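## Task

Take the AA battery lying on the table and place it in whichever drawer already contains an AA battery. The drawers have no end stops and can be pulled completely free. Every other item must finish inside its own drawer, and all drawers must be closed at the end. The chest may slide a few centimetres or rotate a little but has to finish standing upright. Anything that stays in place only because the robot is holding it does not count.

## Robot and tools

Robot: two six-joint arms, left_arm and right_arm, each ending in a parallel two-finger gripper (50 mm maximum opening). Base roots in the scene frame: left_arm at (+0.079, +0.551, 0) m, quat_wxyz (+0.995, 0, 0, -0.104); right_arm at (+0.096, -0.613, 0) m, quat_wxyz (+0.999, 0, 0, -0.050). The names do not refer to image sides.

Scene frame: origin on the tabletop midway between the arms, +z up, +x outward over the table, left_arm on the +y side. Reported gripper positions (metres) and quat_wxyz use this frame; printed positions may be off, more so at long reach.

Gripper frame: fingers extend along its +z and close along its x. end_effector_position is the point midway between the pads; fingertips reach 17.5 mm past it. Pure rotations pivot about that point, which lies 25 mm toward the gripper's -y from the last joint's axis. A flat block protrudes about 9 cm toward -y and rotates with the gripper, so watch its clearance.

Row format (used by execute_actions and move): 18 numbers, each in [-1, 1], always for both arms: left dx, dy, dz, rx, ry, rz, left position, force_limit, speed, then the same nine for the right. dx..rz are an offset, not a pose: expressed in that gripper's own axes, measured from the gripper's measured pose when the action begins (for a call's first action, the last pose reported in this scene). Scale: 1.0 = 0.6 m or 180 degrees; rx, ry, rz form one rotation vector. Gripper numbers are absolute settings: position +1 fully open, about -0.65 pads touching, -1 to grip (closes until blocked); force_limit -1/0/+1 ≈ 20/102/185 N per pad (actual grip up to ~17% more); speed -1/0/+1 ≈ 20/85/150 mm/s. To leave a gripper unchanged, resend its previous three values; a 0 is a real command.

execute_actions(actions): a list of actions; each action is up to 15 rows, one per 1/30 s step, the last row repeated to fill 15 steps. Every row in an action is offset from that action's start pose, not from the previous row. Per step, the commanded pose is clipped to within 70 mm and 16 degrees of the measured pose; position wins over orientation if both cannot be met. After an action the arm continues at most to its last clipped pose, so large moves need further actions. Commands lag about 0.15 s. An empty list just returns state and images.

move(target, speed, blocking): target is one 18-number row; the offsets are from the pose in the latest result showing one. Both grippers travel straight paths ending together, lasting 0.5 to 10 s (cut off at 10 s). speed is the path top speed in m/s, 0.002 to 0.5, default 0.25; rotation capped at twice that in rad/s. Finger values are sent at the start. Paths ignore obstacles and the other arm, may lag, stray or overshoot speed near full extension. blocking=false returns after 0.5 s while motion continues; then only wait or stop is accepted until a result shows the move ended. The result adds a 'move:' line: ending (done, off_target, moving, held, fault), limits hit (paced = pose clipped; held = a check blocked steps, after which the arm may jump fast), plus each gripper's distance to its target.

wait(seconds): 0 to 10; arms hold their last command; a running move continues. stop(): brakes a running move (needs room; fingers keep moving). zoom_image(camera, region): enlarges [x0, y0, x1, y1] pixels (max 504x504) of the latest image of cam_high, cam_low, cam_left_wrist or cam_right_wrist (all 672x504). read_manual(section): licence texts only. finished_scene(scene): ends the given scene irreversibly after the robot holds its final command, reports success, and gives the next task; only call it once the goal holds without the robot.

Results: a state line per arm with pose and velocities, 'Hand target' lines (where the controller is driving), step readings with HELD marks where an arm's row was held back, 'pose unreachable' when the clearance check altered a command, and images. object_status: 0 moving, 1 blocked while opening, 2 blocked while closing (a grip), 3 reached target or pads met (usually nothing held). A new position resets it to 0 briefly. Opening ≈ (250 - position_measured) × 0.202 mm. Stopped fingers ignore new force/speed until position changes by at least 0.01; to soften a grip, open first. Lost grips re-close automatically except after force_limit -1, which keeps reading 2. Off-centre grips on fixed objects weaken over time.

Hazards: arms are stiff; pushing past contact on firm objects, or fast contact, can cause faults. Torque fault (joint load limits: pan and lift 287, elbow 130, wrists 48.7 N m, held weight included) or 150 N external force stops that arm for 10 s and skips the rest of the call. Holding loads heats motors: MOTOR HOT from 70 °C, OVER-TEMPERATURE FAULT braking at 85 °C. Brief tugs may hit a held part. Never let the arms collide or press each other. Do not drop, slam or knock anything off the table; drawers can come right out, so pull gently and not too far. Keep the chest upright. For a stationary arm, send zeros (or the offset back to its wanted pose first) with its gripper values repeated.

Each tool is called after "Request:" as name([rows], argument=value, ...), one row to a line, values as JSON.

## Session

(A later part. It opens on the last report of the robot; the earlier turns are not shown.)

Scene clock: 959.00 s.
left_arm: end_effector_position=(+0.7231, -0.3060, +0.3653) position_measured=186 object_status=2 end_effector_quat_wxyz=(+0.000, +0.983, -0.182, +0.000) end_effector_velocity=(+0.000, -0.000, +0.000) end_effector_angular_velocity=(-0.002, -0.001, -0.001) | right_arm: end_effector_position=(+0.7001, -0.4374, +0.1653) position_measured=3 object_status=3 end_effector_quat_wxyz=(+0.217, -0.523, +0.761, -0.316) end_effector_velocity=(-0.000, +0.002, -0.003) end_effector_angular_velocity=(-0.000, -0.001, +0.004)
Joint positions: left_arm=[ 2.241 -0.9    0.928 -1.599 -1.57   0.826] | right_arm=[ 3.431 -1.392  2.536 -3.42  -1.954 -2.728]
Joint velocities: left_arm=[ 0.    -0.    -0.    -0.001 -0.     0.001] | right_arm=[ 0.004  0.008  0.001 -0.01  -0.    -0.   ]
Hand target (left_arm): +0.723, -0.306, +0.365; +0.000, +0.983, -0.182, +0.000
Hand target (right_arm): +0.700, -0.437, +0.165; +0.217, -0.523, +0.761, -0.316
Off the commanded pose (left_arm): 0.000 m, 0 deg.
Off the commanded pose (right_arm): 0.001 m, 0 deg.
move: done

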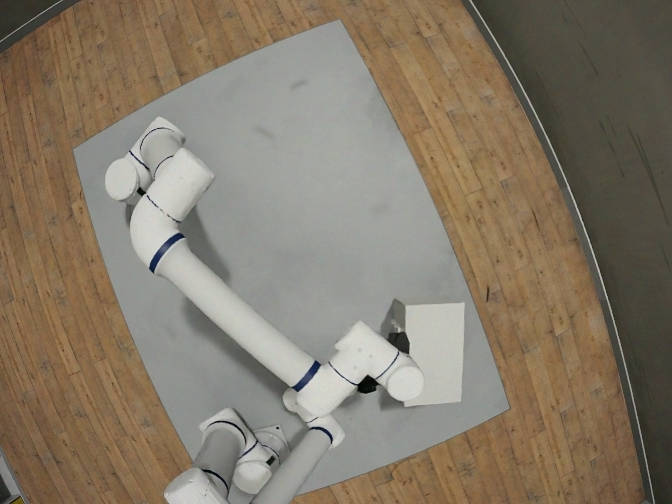

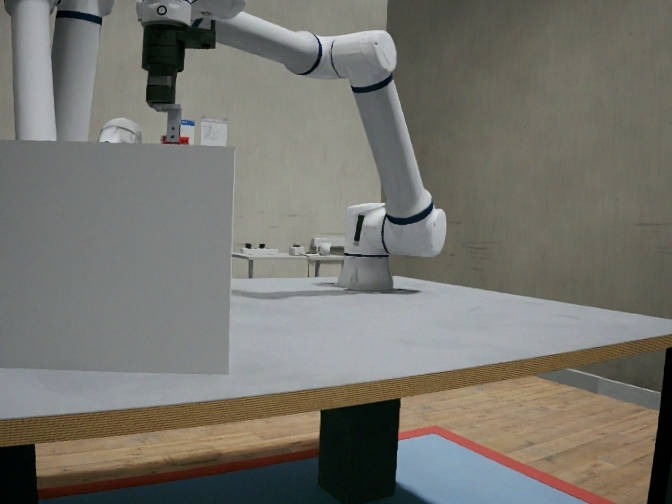

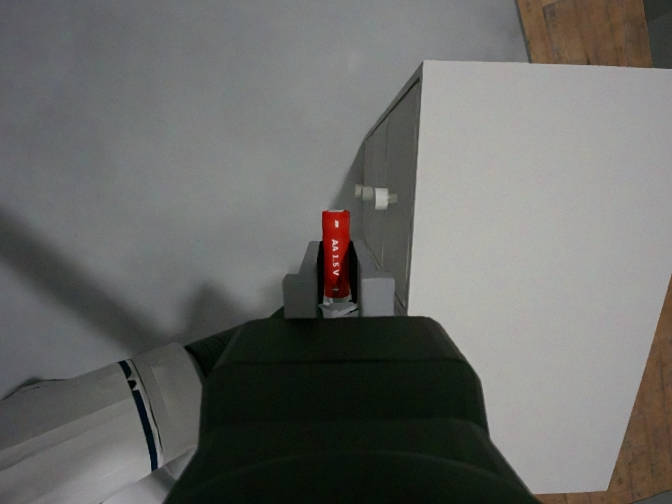

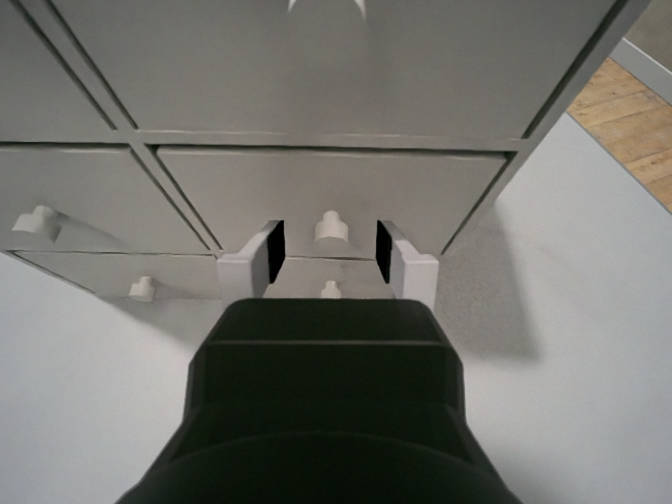

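Request:
execute_actions([
  [[0,0,0,0,0,0,-1,-0.5,0.5, 0,0,0,0,0,0,-1,-0.5,1]],
])

Scene clock: 981.23 s.
left_arm: end_effector_position=(+0.7231, -0.3060, +0.3653) position_measured=186 object_status=2 end_effector_quat_wxyz=(+0.000, +0.983, -0.182, +0.000) end_effector_velocity=(+0.000, -0.000, +0.000) end_effector_angular_velocity=(-0.001, -0.000, -0.000) | right_arm: end_effector_position=(+0.7000, -0.4375, +0.1652) position_measured=179 object_status=2 end_effector_quat_wxyz=(+0.217, -0.523, +0.761, -0.316) end_effector_velocity=(+0.000, -0.001, -0.000) end_effector_angular_velocity=(-0.001, +0.001, -0.000)
Joint positions: left_arm=[ 2.241 -0.9    0.928 -1.599 -1.57   0.826] | right_arm=[ 3.431 -1.392  2.537 -3.42  -1.954 -2.728]
Joint velocities: left_arm=[ 0.     0.    -0.001 -0.    -0.     0.001] | right_arm=[-0.001 -0.    -0.     0.001 -0.    -0.001]
Hand target (left_arm): +0.723, -0.306, +0.365; +0.000, +0.983, -0.182, +0.000
Hand target (right_arm): +0.700, -0.437, +0.165; +0.217, -0.523, +0.761, -0.316
Off the commanded pose (left_arm): 0.000 m, 0 deg.
Off the commanded pose (right_arm): 0.000 m, 0 deg.
Step readings (end_effector_position):
0: left_arm (+0.7231, -0.3060, +0.3653) | right_arm (+0.7001, -0.4374, +0.1649)
1: left_arm (+0.7231, -0.3060, +0.3653) | right_arm (+0.7001, -0.4374, +0.1649)
2: left_arm (+0.7231, -0.3060, +0.3653) | right_arm (+0.7001, -0.4374, +0.1649)
4: left_arm (+0.7231, -0.3060, +0.3653) | right_arm (+0.7000, -0.4374, +0.1650)
8: left_arm (+0.7231, -0.3060, +0.3653) | right_arm (+0.7000, -0.4375, +0.1651)
15: end_effector_position above

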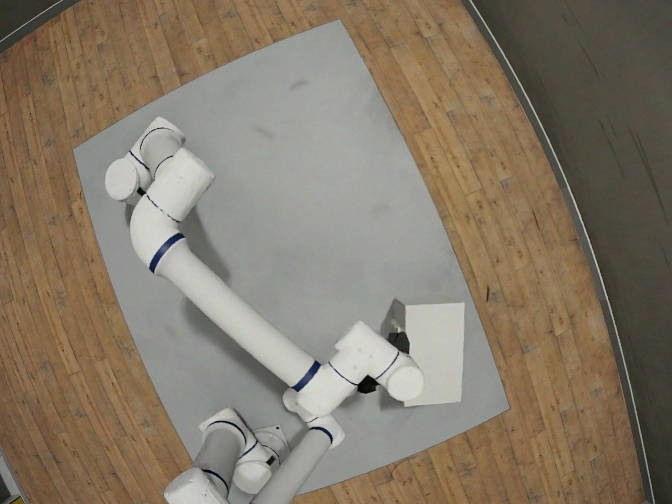

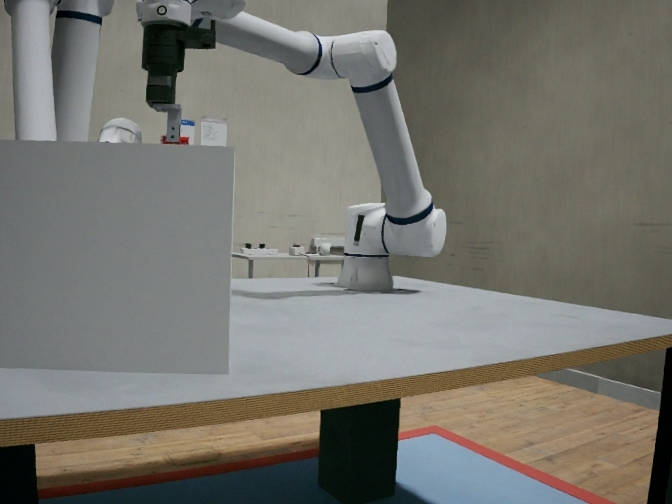

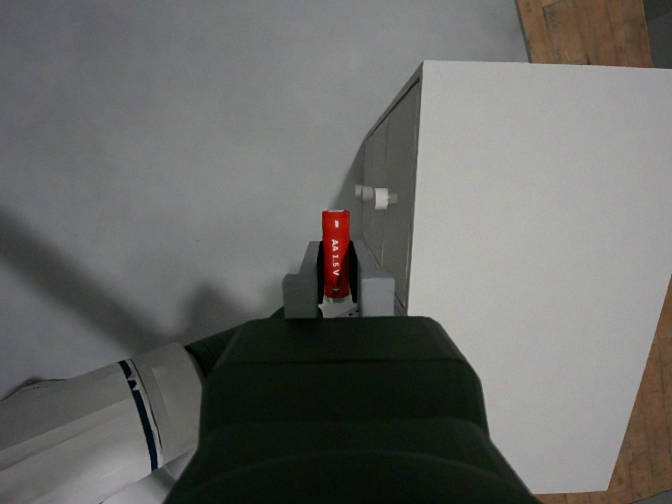

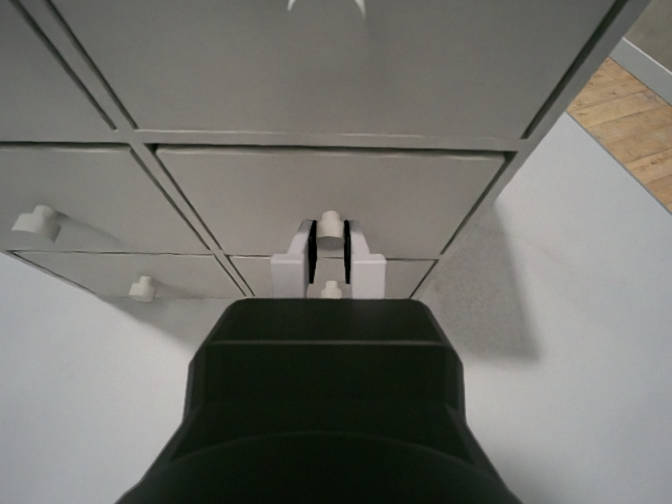

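Request:
move(target=[0,0.1733,0,0,0,0,-1,-0.5,0.5, 0,0.1176,-0.1180,0,0,0,-1,-0.5,1], speed=0.22)

Scene clock: 988.07 s.
left_arm: end_effector_position=(+0.6863, -0.4027, +0.3651) position_measured=186 object_status=2 end_effector_quat_wxyz=(+0.000, +0.983, -0.182, +0.000) end_effector_velocity=(+0.000, -0.003, -0.000) end_effector_angular_velocity=(+0.001, +0.000, +0.001) | right_arm: end_effector_position=(+0.6070, -0.4017, +0.1656) position_measured=179 object_status=2 end_effector_quat_wxyz=(+0.217, -0.523, +0.761, -0.316) end_effector_velocity=(-0.003, +0.001, +0.001) end_effector_angular_velocity=(+0.000, -0.000, -0.001)
Joint positions: left_arm=[ 2.174 -0.763  0.692 -1.5   -1.57   0.759] | right_arm=[ 3.574 -1.481  2.635 -3.378 -2.044 -2.606]
Joint velocities: left_arm=[-0.001  0.007 -0.012  0.006 -0.    -0.002] | right_arm=[ 0.005 -0.004  0.002  0.004 -0.004  0.006]
Hand target (left_arm): +0.686, -0.403, +0.365; -0.000, +0.983, -0.182, +0.000
Hand target (right_arm): +0.607, -0.402, +0.166; +0.217, -0.523, +0.761, -0.316
Off the commanded pose (left_arm): 0.001 m, 0 deg.
Off the commanded pose (right_arm): 0.000 m, 0 deg.
move: done

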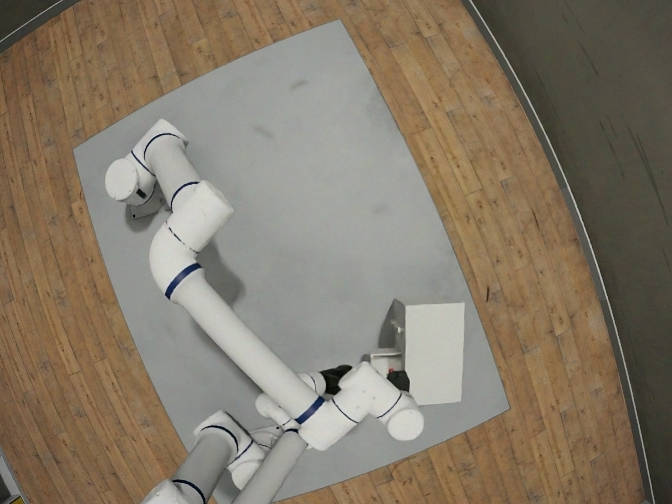

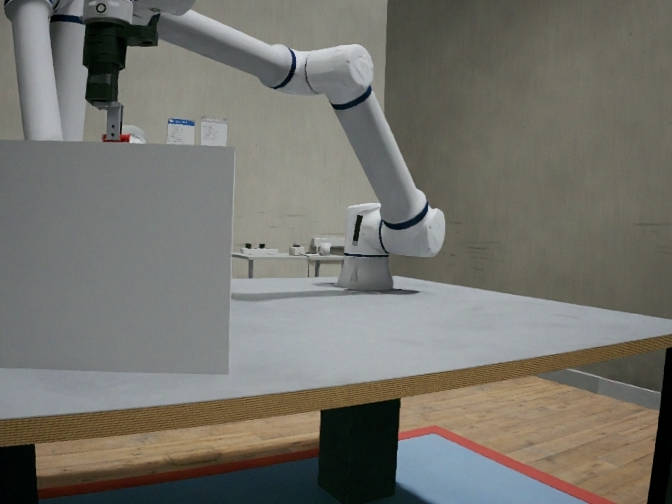

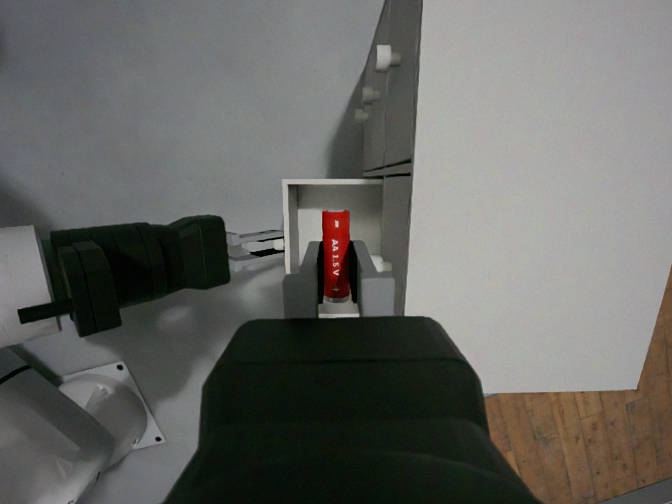

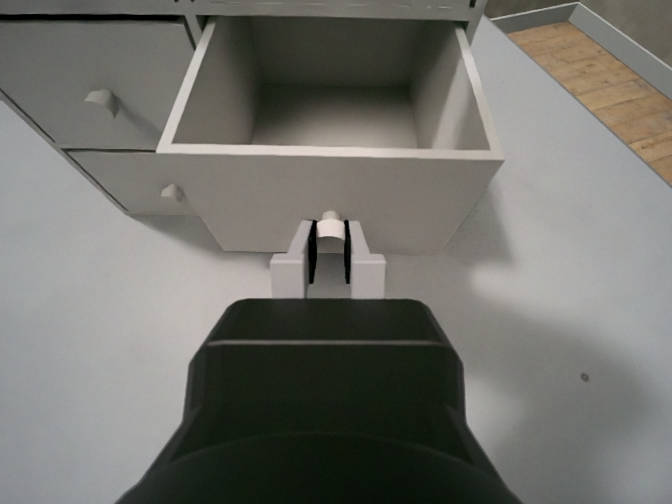

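Request:
zoom_image(camera="cam_left_wrist", region=[260, 150, 440, 330])

Request:
zoom_image(camera="cam_right_wrist", region=[140, 0, 520, 200])

Request:
zoom_image(camera="cam_high", region=[350, 330, 430, 420])

Region (260, 150, 440, 330) of cam_left_wrist's 672x504 image, scaled by 2.800, with more detail than that image has.

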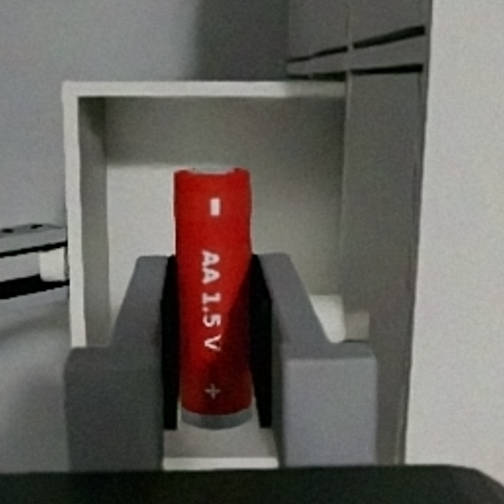

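Region (140, 0, 520, 200) of cam_right_wrist's 672x504 image, scaled by 1.326, with more detail than that image has; it fills the top 265 rows of this view, and the rest is white.

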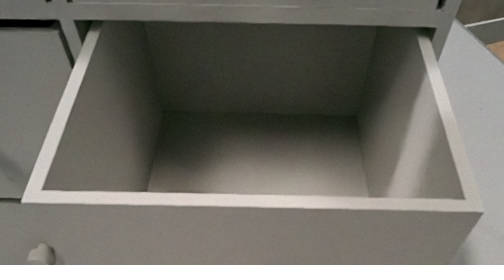

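Region (350, 330, 430, 420) of cam_high's 672x504 image, scaled by 5.600, with more detail than that image has.

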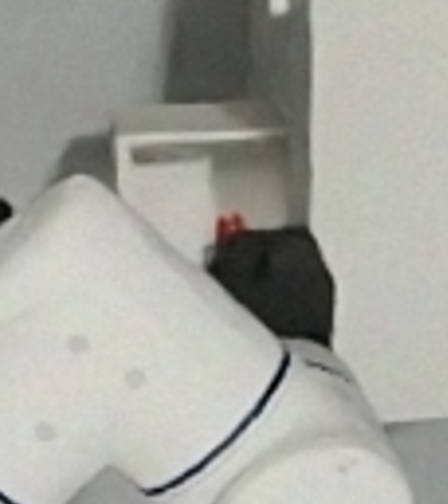

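Request:
execute_actions([
  [[0,0.0023,0,0,0,0,-1,-0.5,0.5,0,0,0,0,0,0,-1,-0.5,1],[0,0.0087,0,0,0,0,-1,-0.5,0.5,0,0,0,0,0,0,-1,-0.5,1],[0,0.0180,0,0,0,0,-1,-0.5,0.5,0,0,0,0,0,0,-1,-0.5,1],[0,0.0293,0,0,0,0,-1,-0.5,0.5,0,0,0,0,0,0,-1,-0.5,1],[0,0.0417,0,0,0,0,-1,-0.5,0.5,0,0,0,0,0,0,-1,-0.5,1],[0,0.0540,0,0,0,0,-1,-0.5,0.5,0,0,0,0,0,0,-1,-0.5,1],[0,0.0653,0,0,0,0,-1,-0.5,0.5,0,0,0,0,0,0,-1,-0.5,1],[0,0.0746,0,0,0,0,-1,-0.5,0.5,0,0,0,0,0,0,-1,-0.5,1],[0,0.0810,0,0,0,0,-1,-0.5,0.5,0,0,0,0,0,0,-1,-0.5,1],[0,0.0833,0,0,0,0,-1,-0.5,0.5,0,0,0,0,0,0,-1,-0.5,1]],
])

Scene clock: 1083.20 s.
left_arm: end_effector_position=(+0.6699, -0.4444, +0.3649) position_measured=186 object_status=2 end_effector_quat_wxyz=(+0.001, +0.983, -0.182, +0.001) end_effector_velocity=(-0.010, -0.037, +0.001) end_effector_angular_velocity=(+0.005, +0.002, +0.001) | right_arm: end_effector_position=(+0.6070, -0.4017, +0.1656) position_measured=179 object_status=2 end_effector_quat_wxyz=(+0.217, -0.523, +0.761, -0.316) end_effector_velocity=(-0.000, +0.001, -0.001) end_effector_angular_velocity=(-0.001, +0.003, +0.002)
Joint positions: left_arm=[ 2.147 -0.687  0.556 -1.442 -1.57   0.733] | right_arm=[ 3.574 -1.481  2.635 -3.378 -2.044 -2.605]
Joint velocities: left_arm=[-0.02   0.09  -0.169  0.085 -0.    -0.02 ] | right_arm=[ 0.001  0.001 -0.     0.002  0.    -0.001]
Hand target (left_arm): +0.668, -0.449, +0.365; +0.000, +0.983, -0.182, +0.000
Hand target (right_arm): +0.607, -0.402, +0.166; +0.217, -0.523, +0.761, -0.316
Off the commanded pose (left_arm): 0.005 m, 0 deg.
Off the commanded pose (right_arm): 0.000 m, 0 deg.
Step readings (end_effector_position):
0: left_arm (+0.6861, -0.4031, +0.3651) | right_arm (+0.6066, -0.4016, +0.1656)
1: left_arm (+0.6861, -0.4032, +0.3651) | right_arm (+0.6066, -0.4016, +0.1656)
2: left_arm (+0.6860, -0.4035, +0.3651) | right_arm (+0.6066, -0.4016, +0.1656)
4: left_arm (+0.6847, -0.4069, +0.3652) | right_arm (+0.6067, -0.4017, +0.1656)
8: left_arm (+0.6777, -0.4233, +0.3649) | right_arm (+0.6068, -0.4017, +0.1655)
15: end_effector_position above

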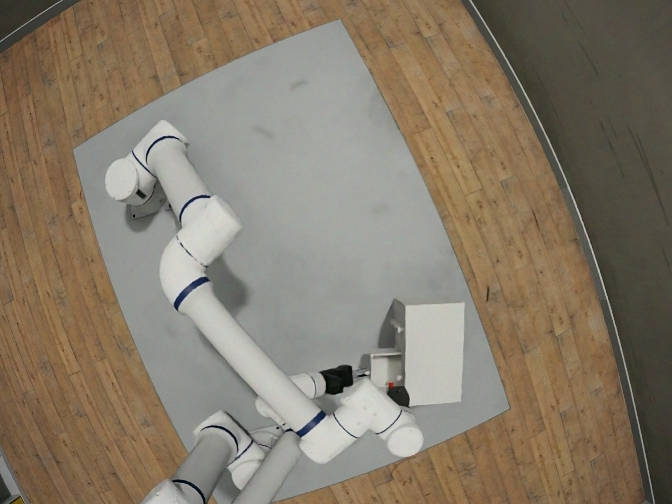

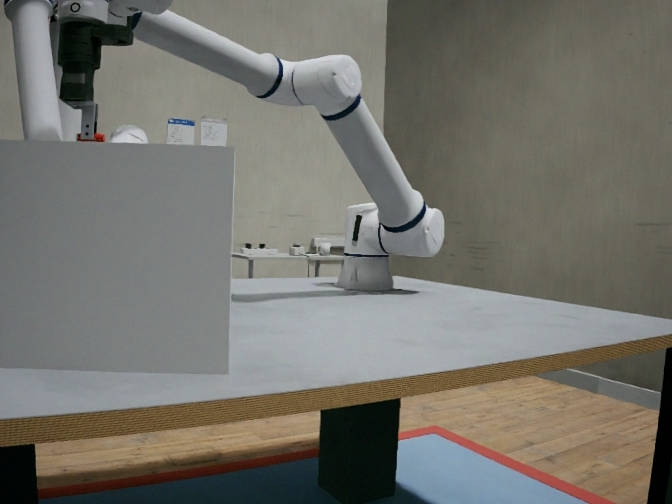

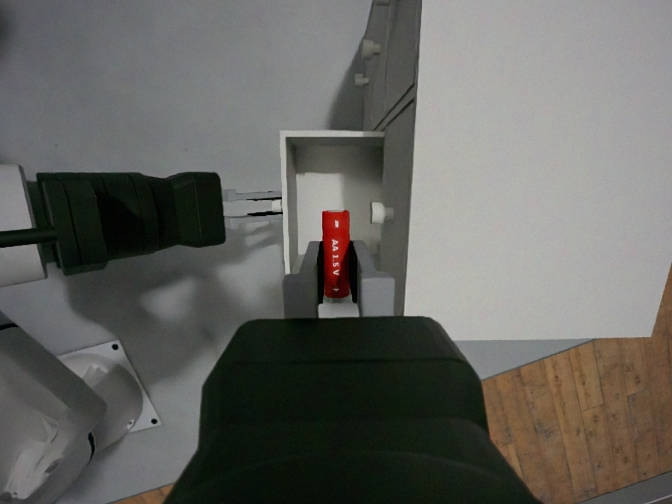

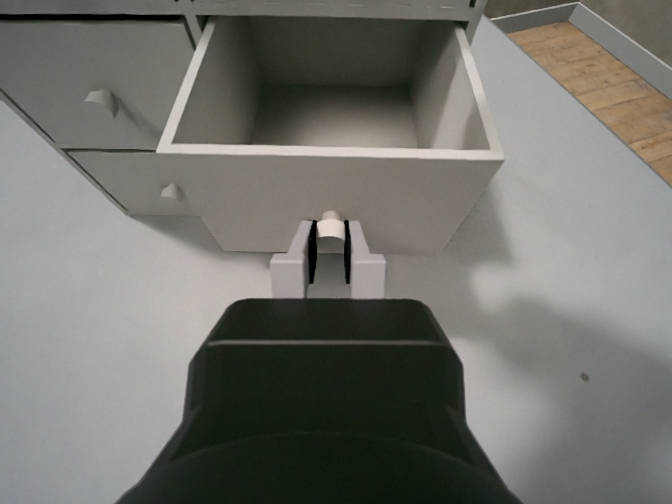

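Request:
zoom_image(camera="cam_left_wrist", region=[260, 110, 440, 330])

Request:
zoom_image(camera="cam_high", region=[350, 335, 430, 415])

Region (260, 110, 440, 330) of cam_left_wrist's 672x504 image, scaled by 2.291, with more detail than that image has; it fills the left 412 columns of this view, and the rest is white.

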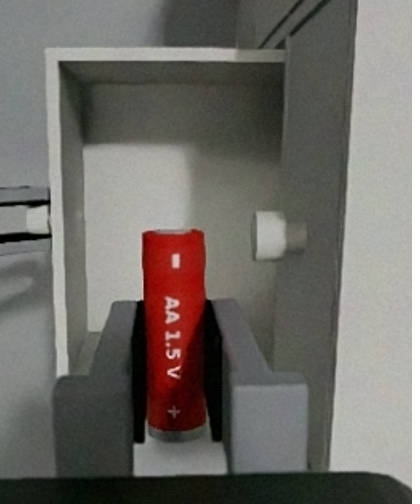

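Region (350, 335, 430, 415) of cam_high's 672x504 image, scaled by 6.300, with more detail than that image has.

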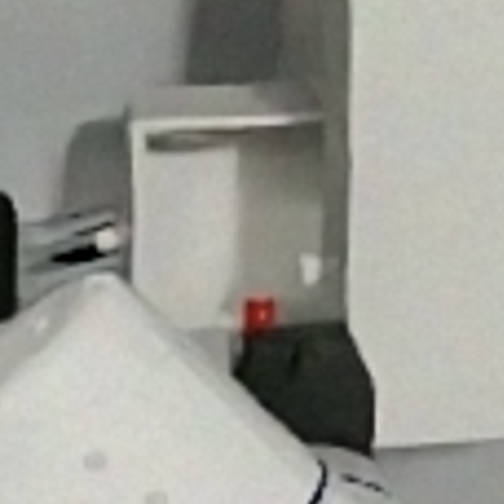

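Request:
execute_actions(actions=[])

Request:
zoom_image(camera="cam_left_wrist", region=[260, 110, 440, 330])

Scene clock: 1096.50 s.
left_arm: end_effector_position=(+0.6684, -0.4492, +0.3649) position_measured=186 object_status=2 end_effector_quat_wxyz=(+0.000, +0.983, -0.182, +0.000) end_effector_velocity=(-0.001, -0.000, +0.001) end_effector_angular_velocity=(-0.001, +0.000, +0.000) | right_arm: end_effector_position=(+0.6070, -0.4017, +0.1656) position_measured=179 object_status=2 end_effector_quat_wxyz=(+0.217, -0.523, +0.761, -0.316) end_effector_velocity=(-0.000, +0.000, +0.001) end_effector_angular_velocity=(+0.000, -0.001, +0.001)
Joint positions: left_arm=[ 2.144 -0.675  0.534 -1.43  -1.57   0.73 ] | right_arm=[ 3.574 -1.481  2.635 -3.378 -2.044 -2.606]
Joint velocities: left_arm=[-0.     0.    -0.001  0.    -0.001 -0.001] | right_arm=[ 0.001 -0.002  0.     0.001 -0.     0.   ]
Hand target (left_arm): +0.668, -0.449, +0.365; +0.000, +0.983, -0.182, +0.000
Hand target (right_arm): +0.607, -0.402, +0.166; +0.217, -0.523, +0.761, -0.316
Off the commanded pose (left_arm): 0.000 m, 0 deg.
Off the commanded pose (right_arm): 0.000 m, 0 deg.

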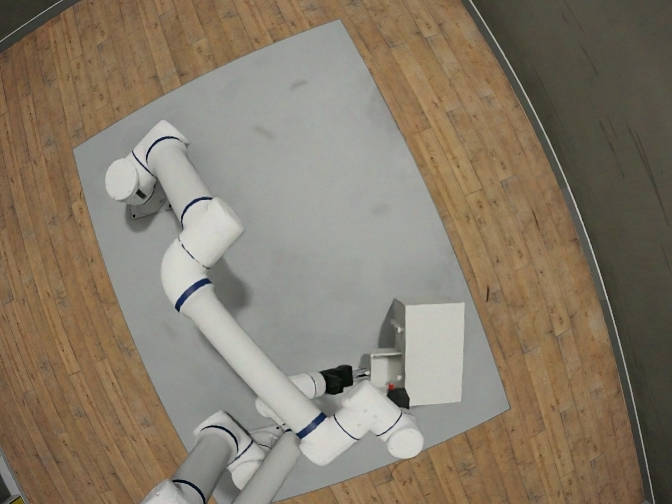

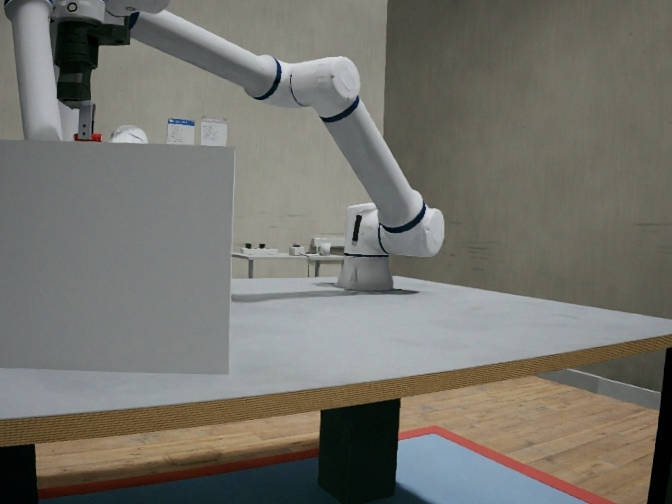

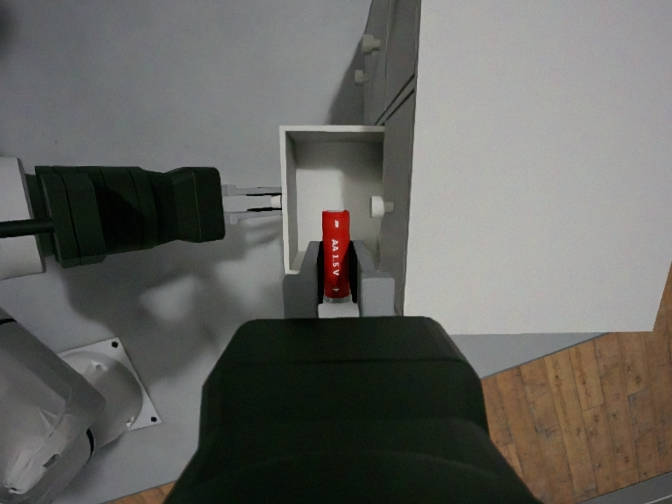

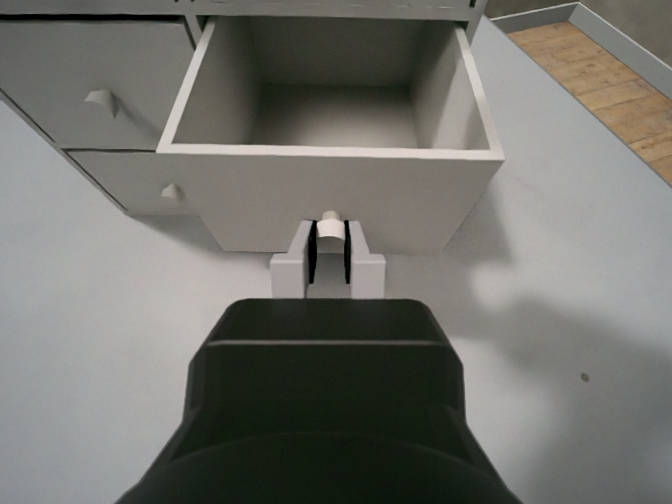

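Region (260, 110, 440, 330) of cam_left_wrist's 672x504 image, scaled by 2.291, with more detail than that image has; it fills the left 412 columns of this view, and the rest is white.

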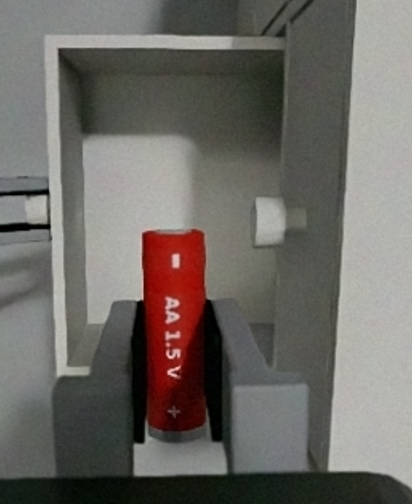

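Request:
move(target=[0,0,0,0,0,0,-1,-0.5,0.5, 0,-0.1174,0.1187,0,0,0,-1,-0.5,1], speed=0.22)

Scene clock: 1125.80 s.
left_arm: end_effector_position=(+0.6684, -0.4492, +0.3649) position_measured=186 object_status=2 end_effector_quat_wxyz=(+0.000, +0.983, -0.182, +0.000) end_effector_velocity=(+0.001, +0.000, +0.000) end_effector_angular_velocity=(-0.001, -0.001, +0.001) | right_arm: end_effector_position=(+0.7002, -0.4376, +0.1649) position_measured=179 object_status=2 end_effector_quat_wxyz=(+0.217, -0.523, +0.761, -0.316) end_effector_velocity=(+0.002, +0.000, -0.002) end_effector_angular_velocity=(-0.001, +0.003, +0.002)
Joint positions: left_arm=[ 2.144 -0.675  0.534 -1.43  -1.57   0.73 ] | right_arm=[ 3.43  -1.391  2.537 -3.421 -1.954 -2.729]
Joint velocities: left_arm=[ 0.001 -0.    -0.    -0.001  0.001 -0.001] | right_arm=[-0.001  0.005 -0.003 -0.     0.002 -0.003]
Hand target (left_arm): +0.668, -0.449, +0.365; +0.000, +0.983, -0.182, +0.000
Hand target (right_arm): +0.701, -0.438, +0.165; +0.217, -0.523, +0.761, -0.316
Off the commanded pose (left_arm): 0.000 m, 0 deg.
Off the commanded pose (right_arm): 0.000 m, 0 deg.
move: done

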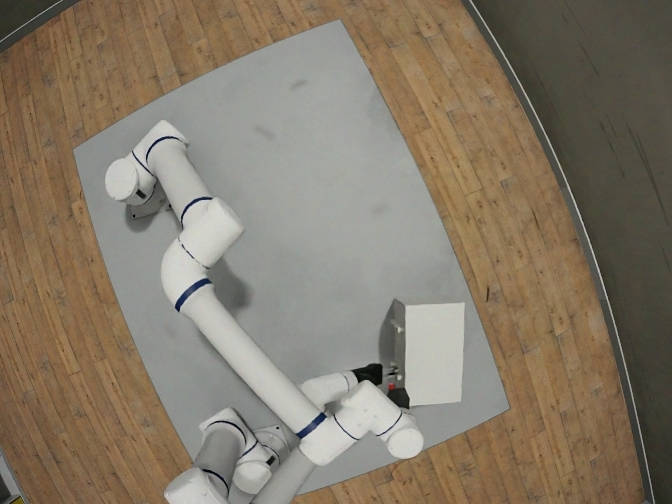

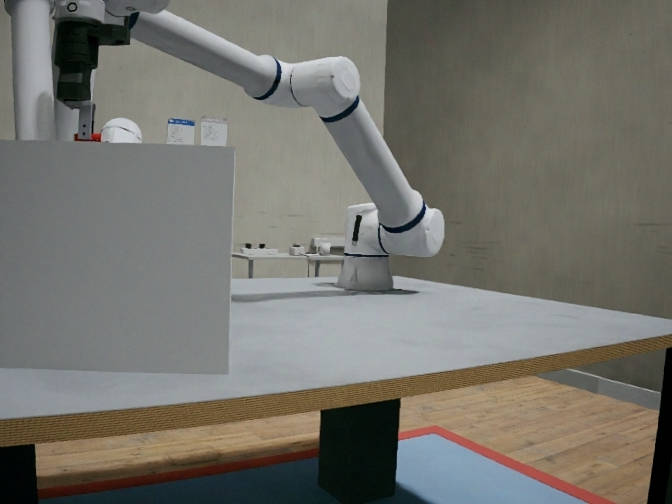

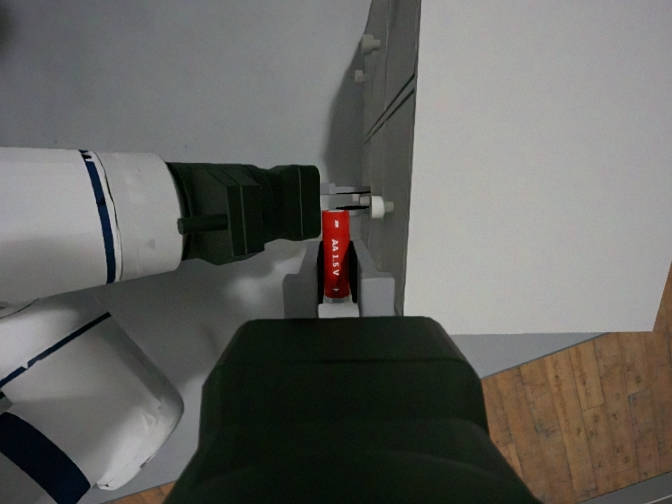

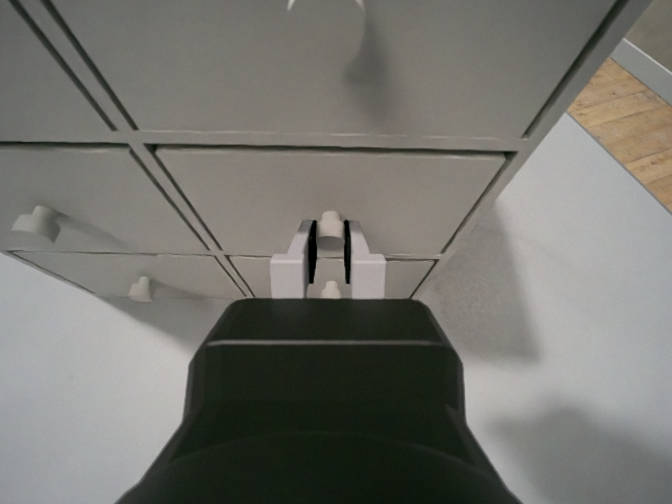

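Request:
move(target=[0,0,0,0,0,0,-1,-0.5,0.5, 0,0.1180,0.1175,0,0,0,1,-0.5,1], speed=0.22)

Request:
zoom_image(camera="cam_right_wrist", region=[230, 120, 430, 310])

Scene clock: 1132.70 s.
left_arm: end_effector_position=(+0.6684, -0.4492, +0.3649) position_measured=186 object_status=2 end_effector_quat_wxyz=(+0.000, +0.983, -0.182, +0.000) end_effector_velocity=(-0.000, -0.000, +0.000) end_effector_angular_velocity=(-0.001, +0.000, +0.000) | right_arm: end_effector_position=(+0.6996, -0.4376, +0.0652) position_measured=3 object_status=3 end_effector_quat_wxyz=(+0.217, -0.523, +0.761, -0.316) end_effector_velocity=(+0.000, -0.001, -0.003) end_effector_angular_velocity=(-0.001, -0.001, -0.001)
Joint positions: left_arm=[ 2.144 -0.675  0.534 -1.43  -1.57   0.73 ] | right_arm=[ 3.43  -1.113  2.555 -3.718 -1.954 -2.729]
Joint velocities: left_arm=[ 0.     0.    -0.001 -0.    -0.001 -0.   ] | right_arm=[-0.002  0.01  -0.    -0.01  -0.    -0.002]
Hand target (left_arm): +0.668, -0.449, +0.365; +0.000, +0.983, -0.182, +0.000
Hand target (right_arm): +0.700, -0.438, +0.065; +0.217, -0.523, +0.761, -0.316
Off the commanded pose (left_arm): 0.000 m, 0 deg.
Off the commanded pose (right_arm): 0.001 m, 0 deg.
move: done

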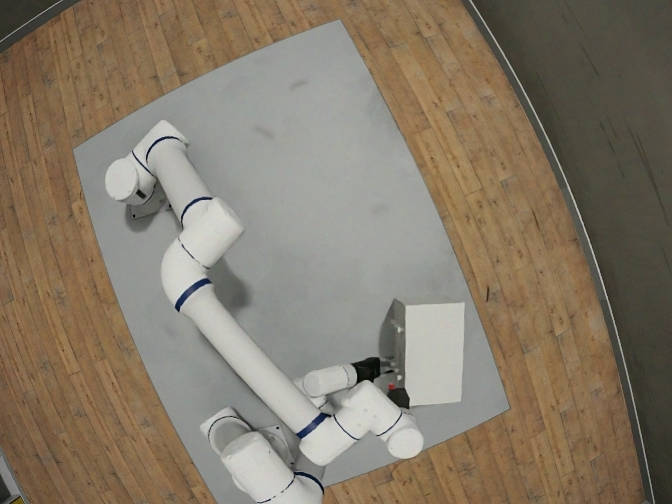

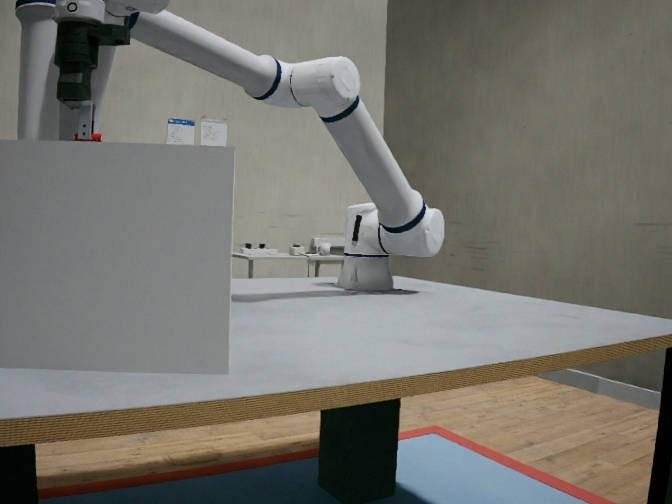

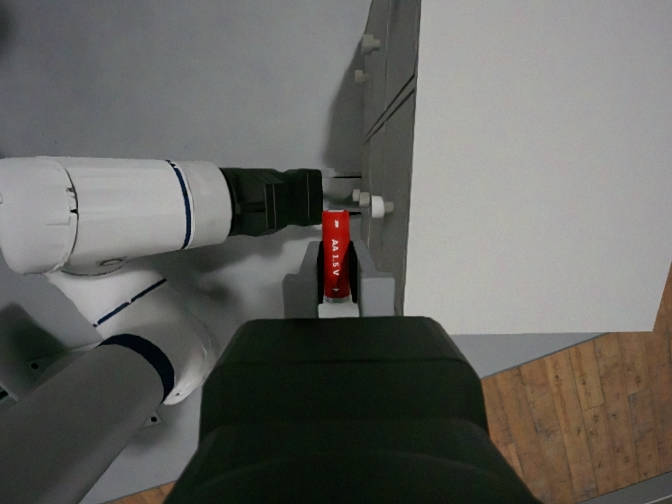

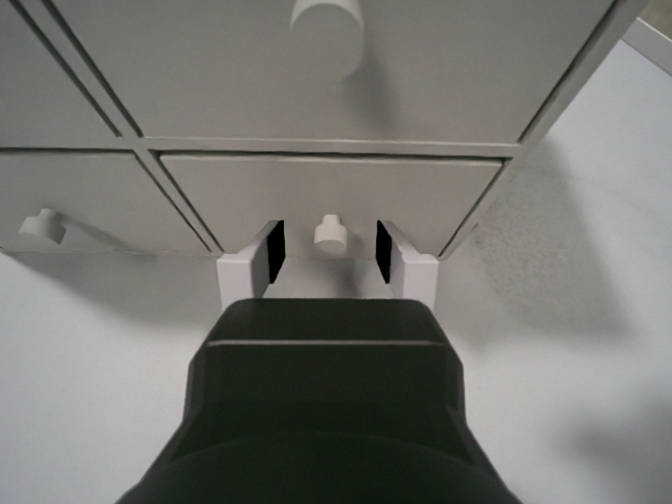

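Region (230, 120, 430, 310) of cam_right_wrist's 672x504 image, scaled by 2.520, with more detail than that image has; it fills the top 479 rows of this view, and the rest is white.

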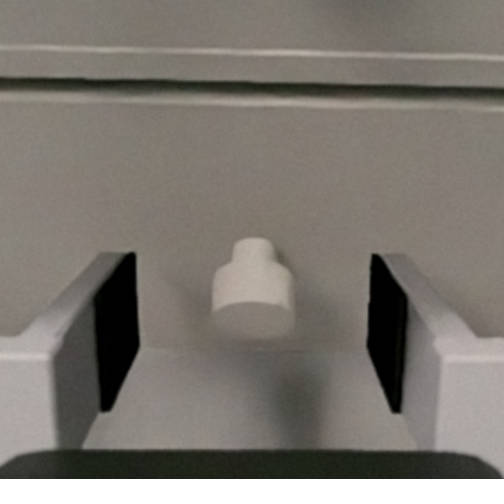

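Request:
execute_actions([
  [[0,0,0,0,0,0,-1,-0.5,0.5, 0,0,0,0,0,0,-1,-0.5,1]],
])

Scene clock: 1141.77 s.
left_arm: end_effector_position=(+0.6684, -0.4492, +0.3649) position_measured=186 object_status=2 end_effector_quat_wxyz=(+0.000, +0.983, -0.182, +0.000) end_effector_velocity=(-0.000, -0.000, +0.000) end_effector_angular_velocity=(-0.001, -0.000, -0.000) | right_arm: end_effector_position=(+0.6996, -0.4377, +0.0652) position_measured=185 object_status=2 end_effector_quat_wxyz=(+0.217, -0.523, +0.761, -0.316) end_effector_velocity=(+0.000, -0.000, +0.000) end_effector_angular_velocity=(+0.000, -0.001, -0.000)
Joint positions: left_arm=[ 2.144 -0.675  0.534 -1.43  -1.57   0.73 ] | right_arm=[ 3.43  -1.113  2.555 -3.718 -1.954 -2.729]
Joint velocities: left_arm=[-0.    -0.    -0.    -0.001 -0.    -0.   ] | right_arm=[-0. -0. -0.  0.  0.  0.]
Hand target (left_arm): +0.668, -0.449, +0.365; +0.000, +0.983, -0.182, +0.000
Hand target (right_arm): +0.700, -0.438, +0.065; +0.217, -0.523, +0.761, -0.316
Off the commanded pose (left_arm): 0.000 m, 0 deg.
Off the commanded pose (right_arm): 0.000 m, 0 deg.
Step readings (end_effector_position):
0: left_arm (+0.6684, -0.4492, +0.3649) | right_arm (+0.6996, -0.4376, +0.0648)
1: left_arm (+0.6684, -0.4492, +0.3649) | right_arm (+0.6996, -0.4376, +0.0648)
2: left_arm (+0.6684, -0.4492, +0.3649) | right_arm (+0.6996, -0.4376, +0.0648)
4: left_arm (+0.6684, -0.4492, +0.3649) | right_arm (+0.6996, -0.4376, +0.0649)
8: left_arm (+0.6684, -0.4492, +0.3649) | right_arm (+0.6996, -0.4377, +0.0652)
15: end_effector_position above

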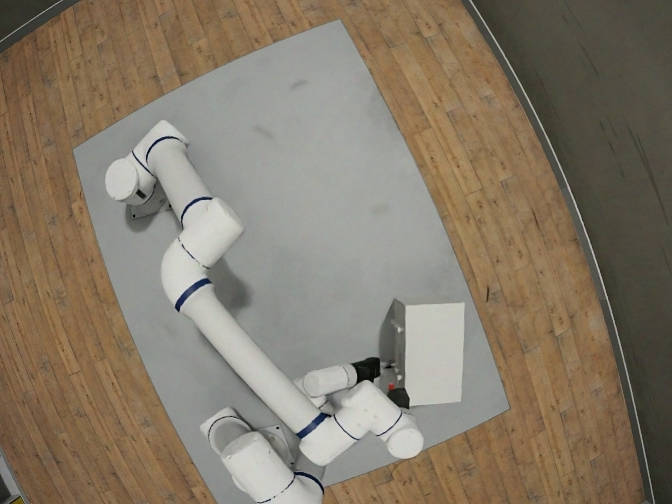

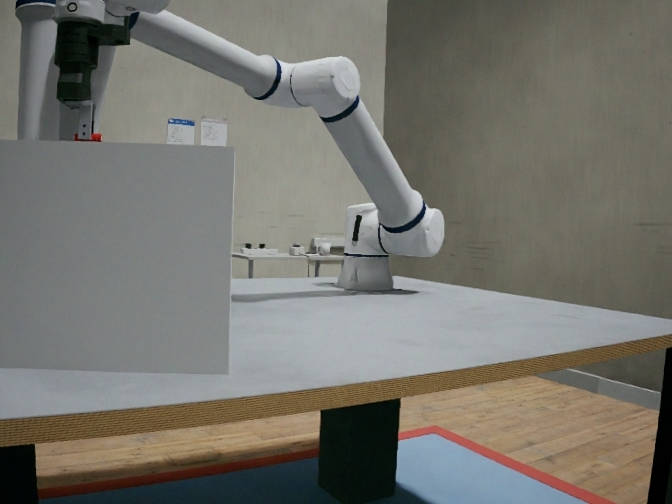

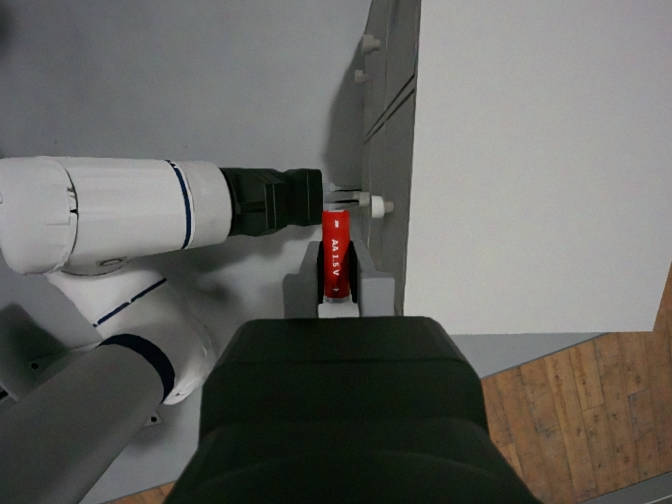

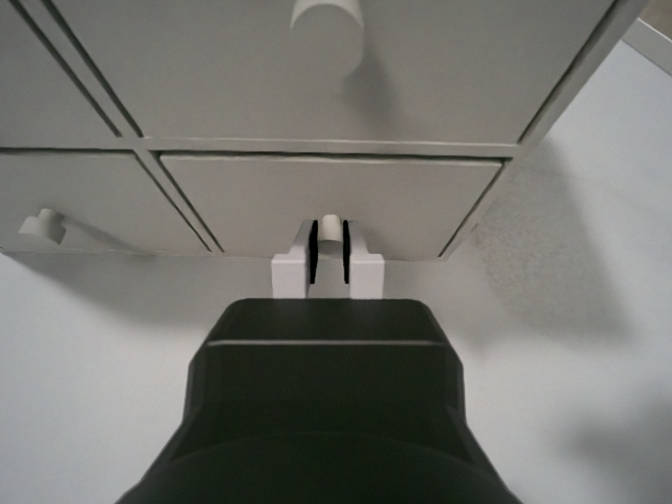

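Request:
zoom_image(camera="cam_right_wrist", region=[270, 190, 390, 300])

Region (270, 190, 390, 300) of cam_right_wrist's 672x504 image, scaled by 4.200, with more detail than that image has; it fills the top 462 rows of this view, and the rest is white.

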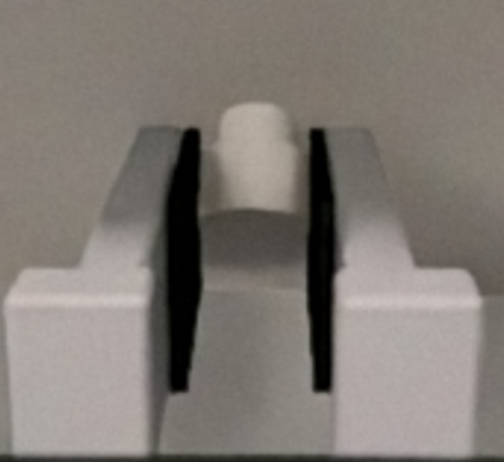

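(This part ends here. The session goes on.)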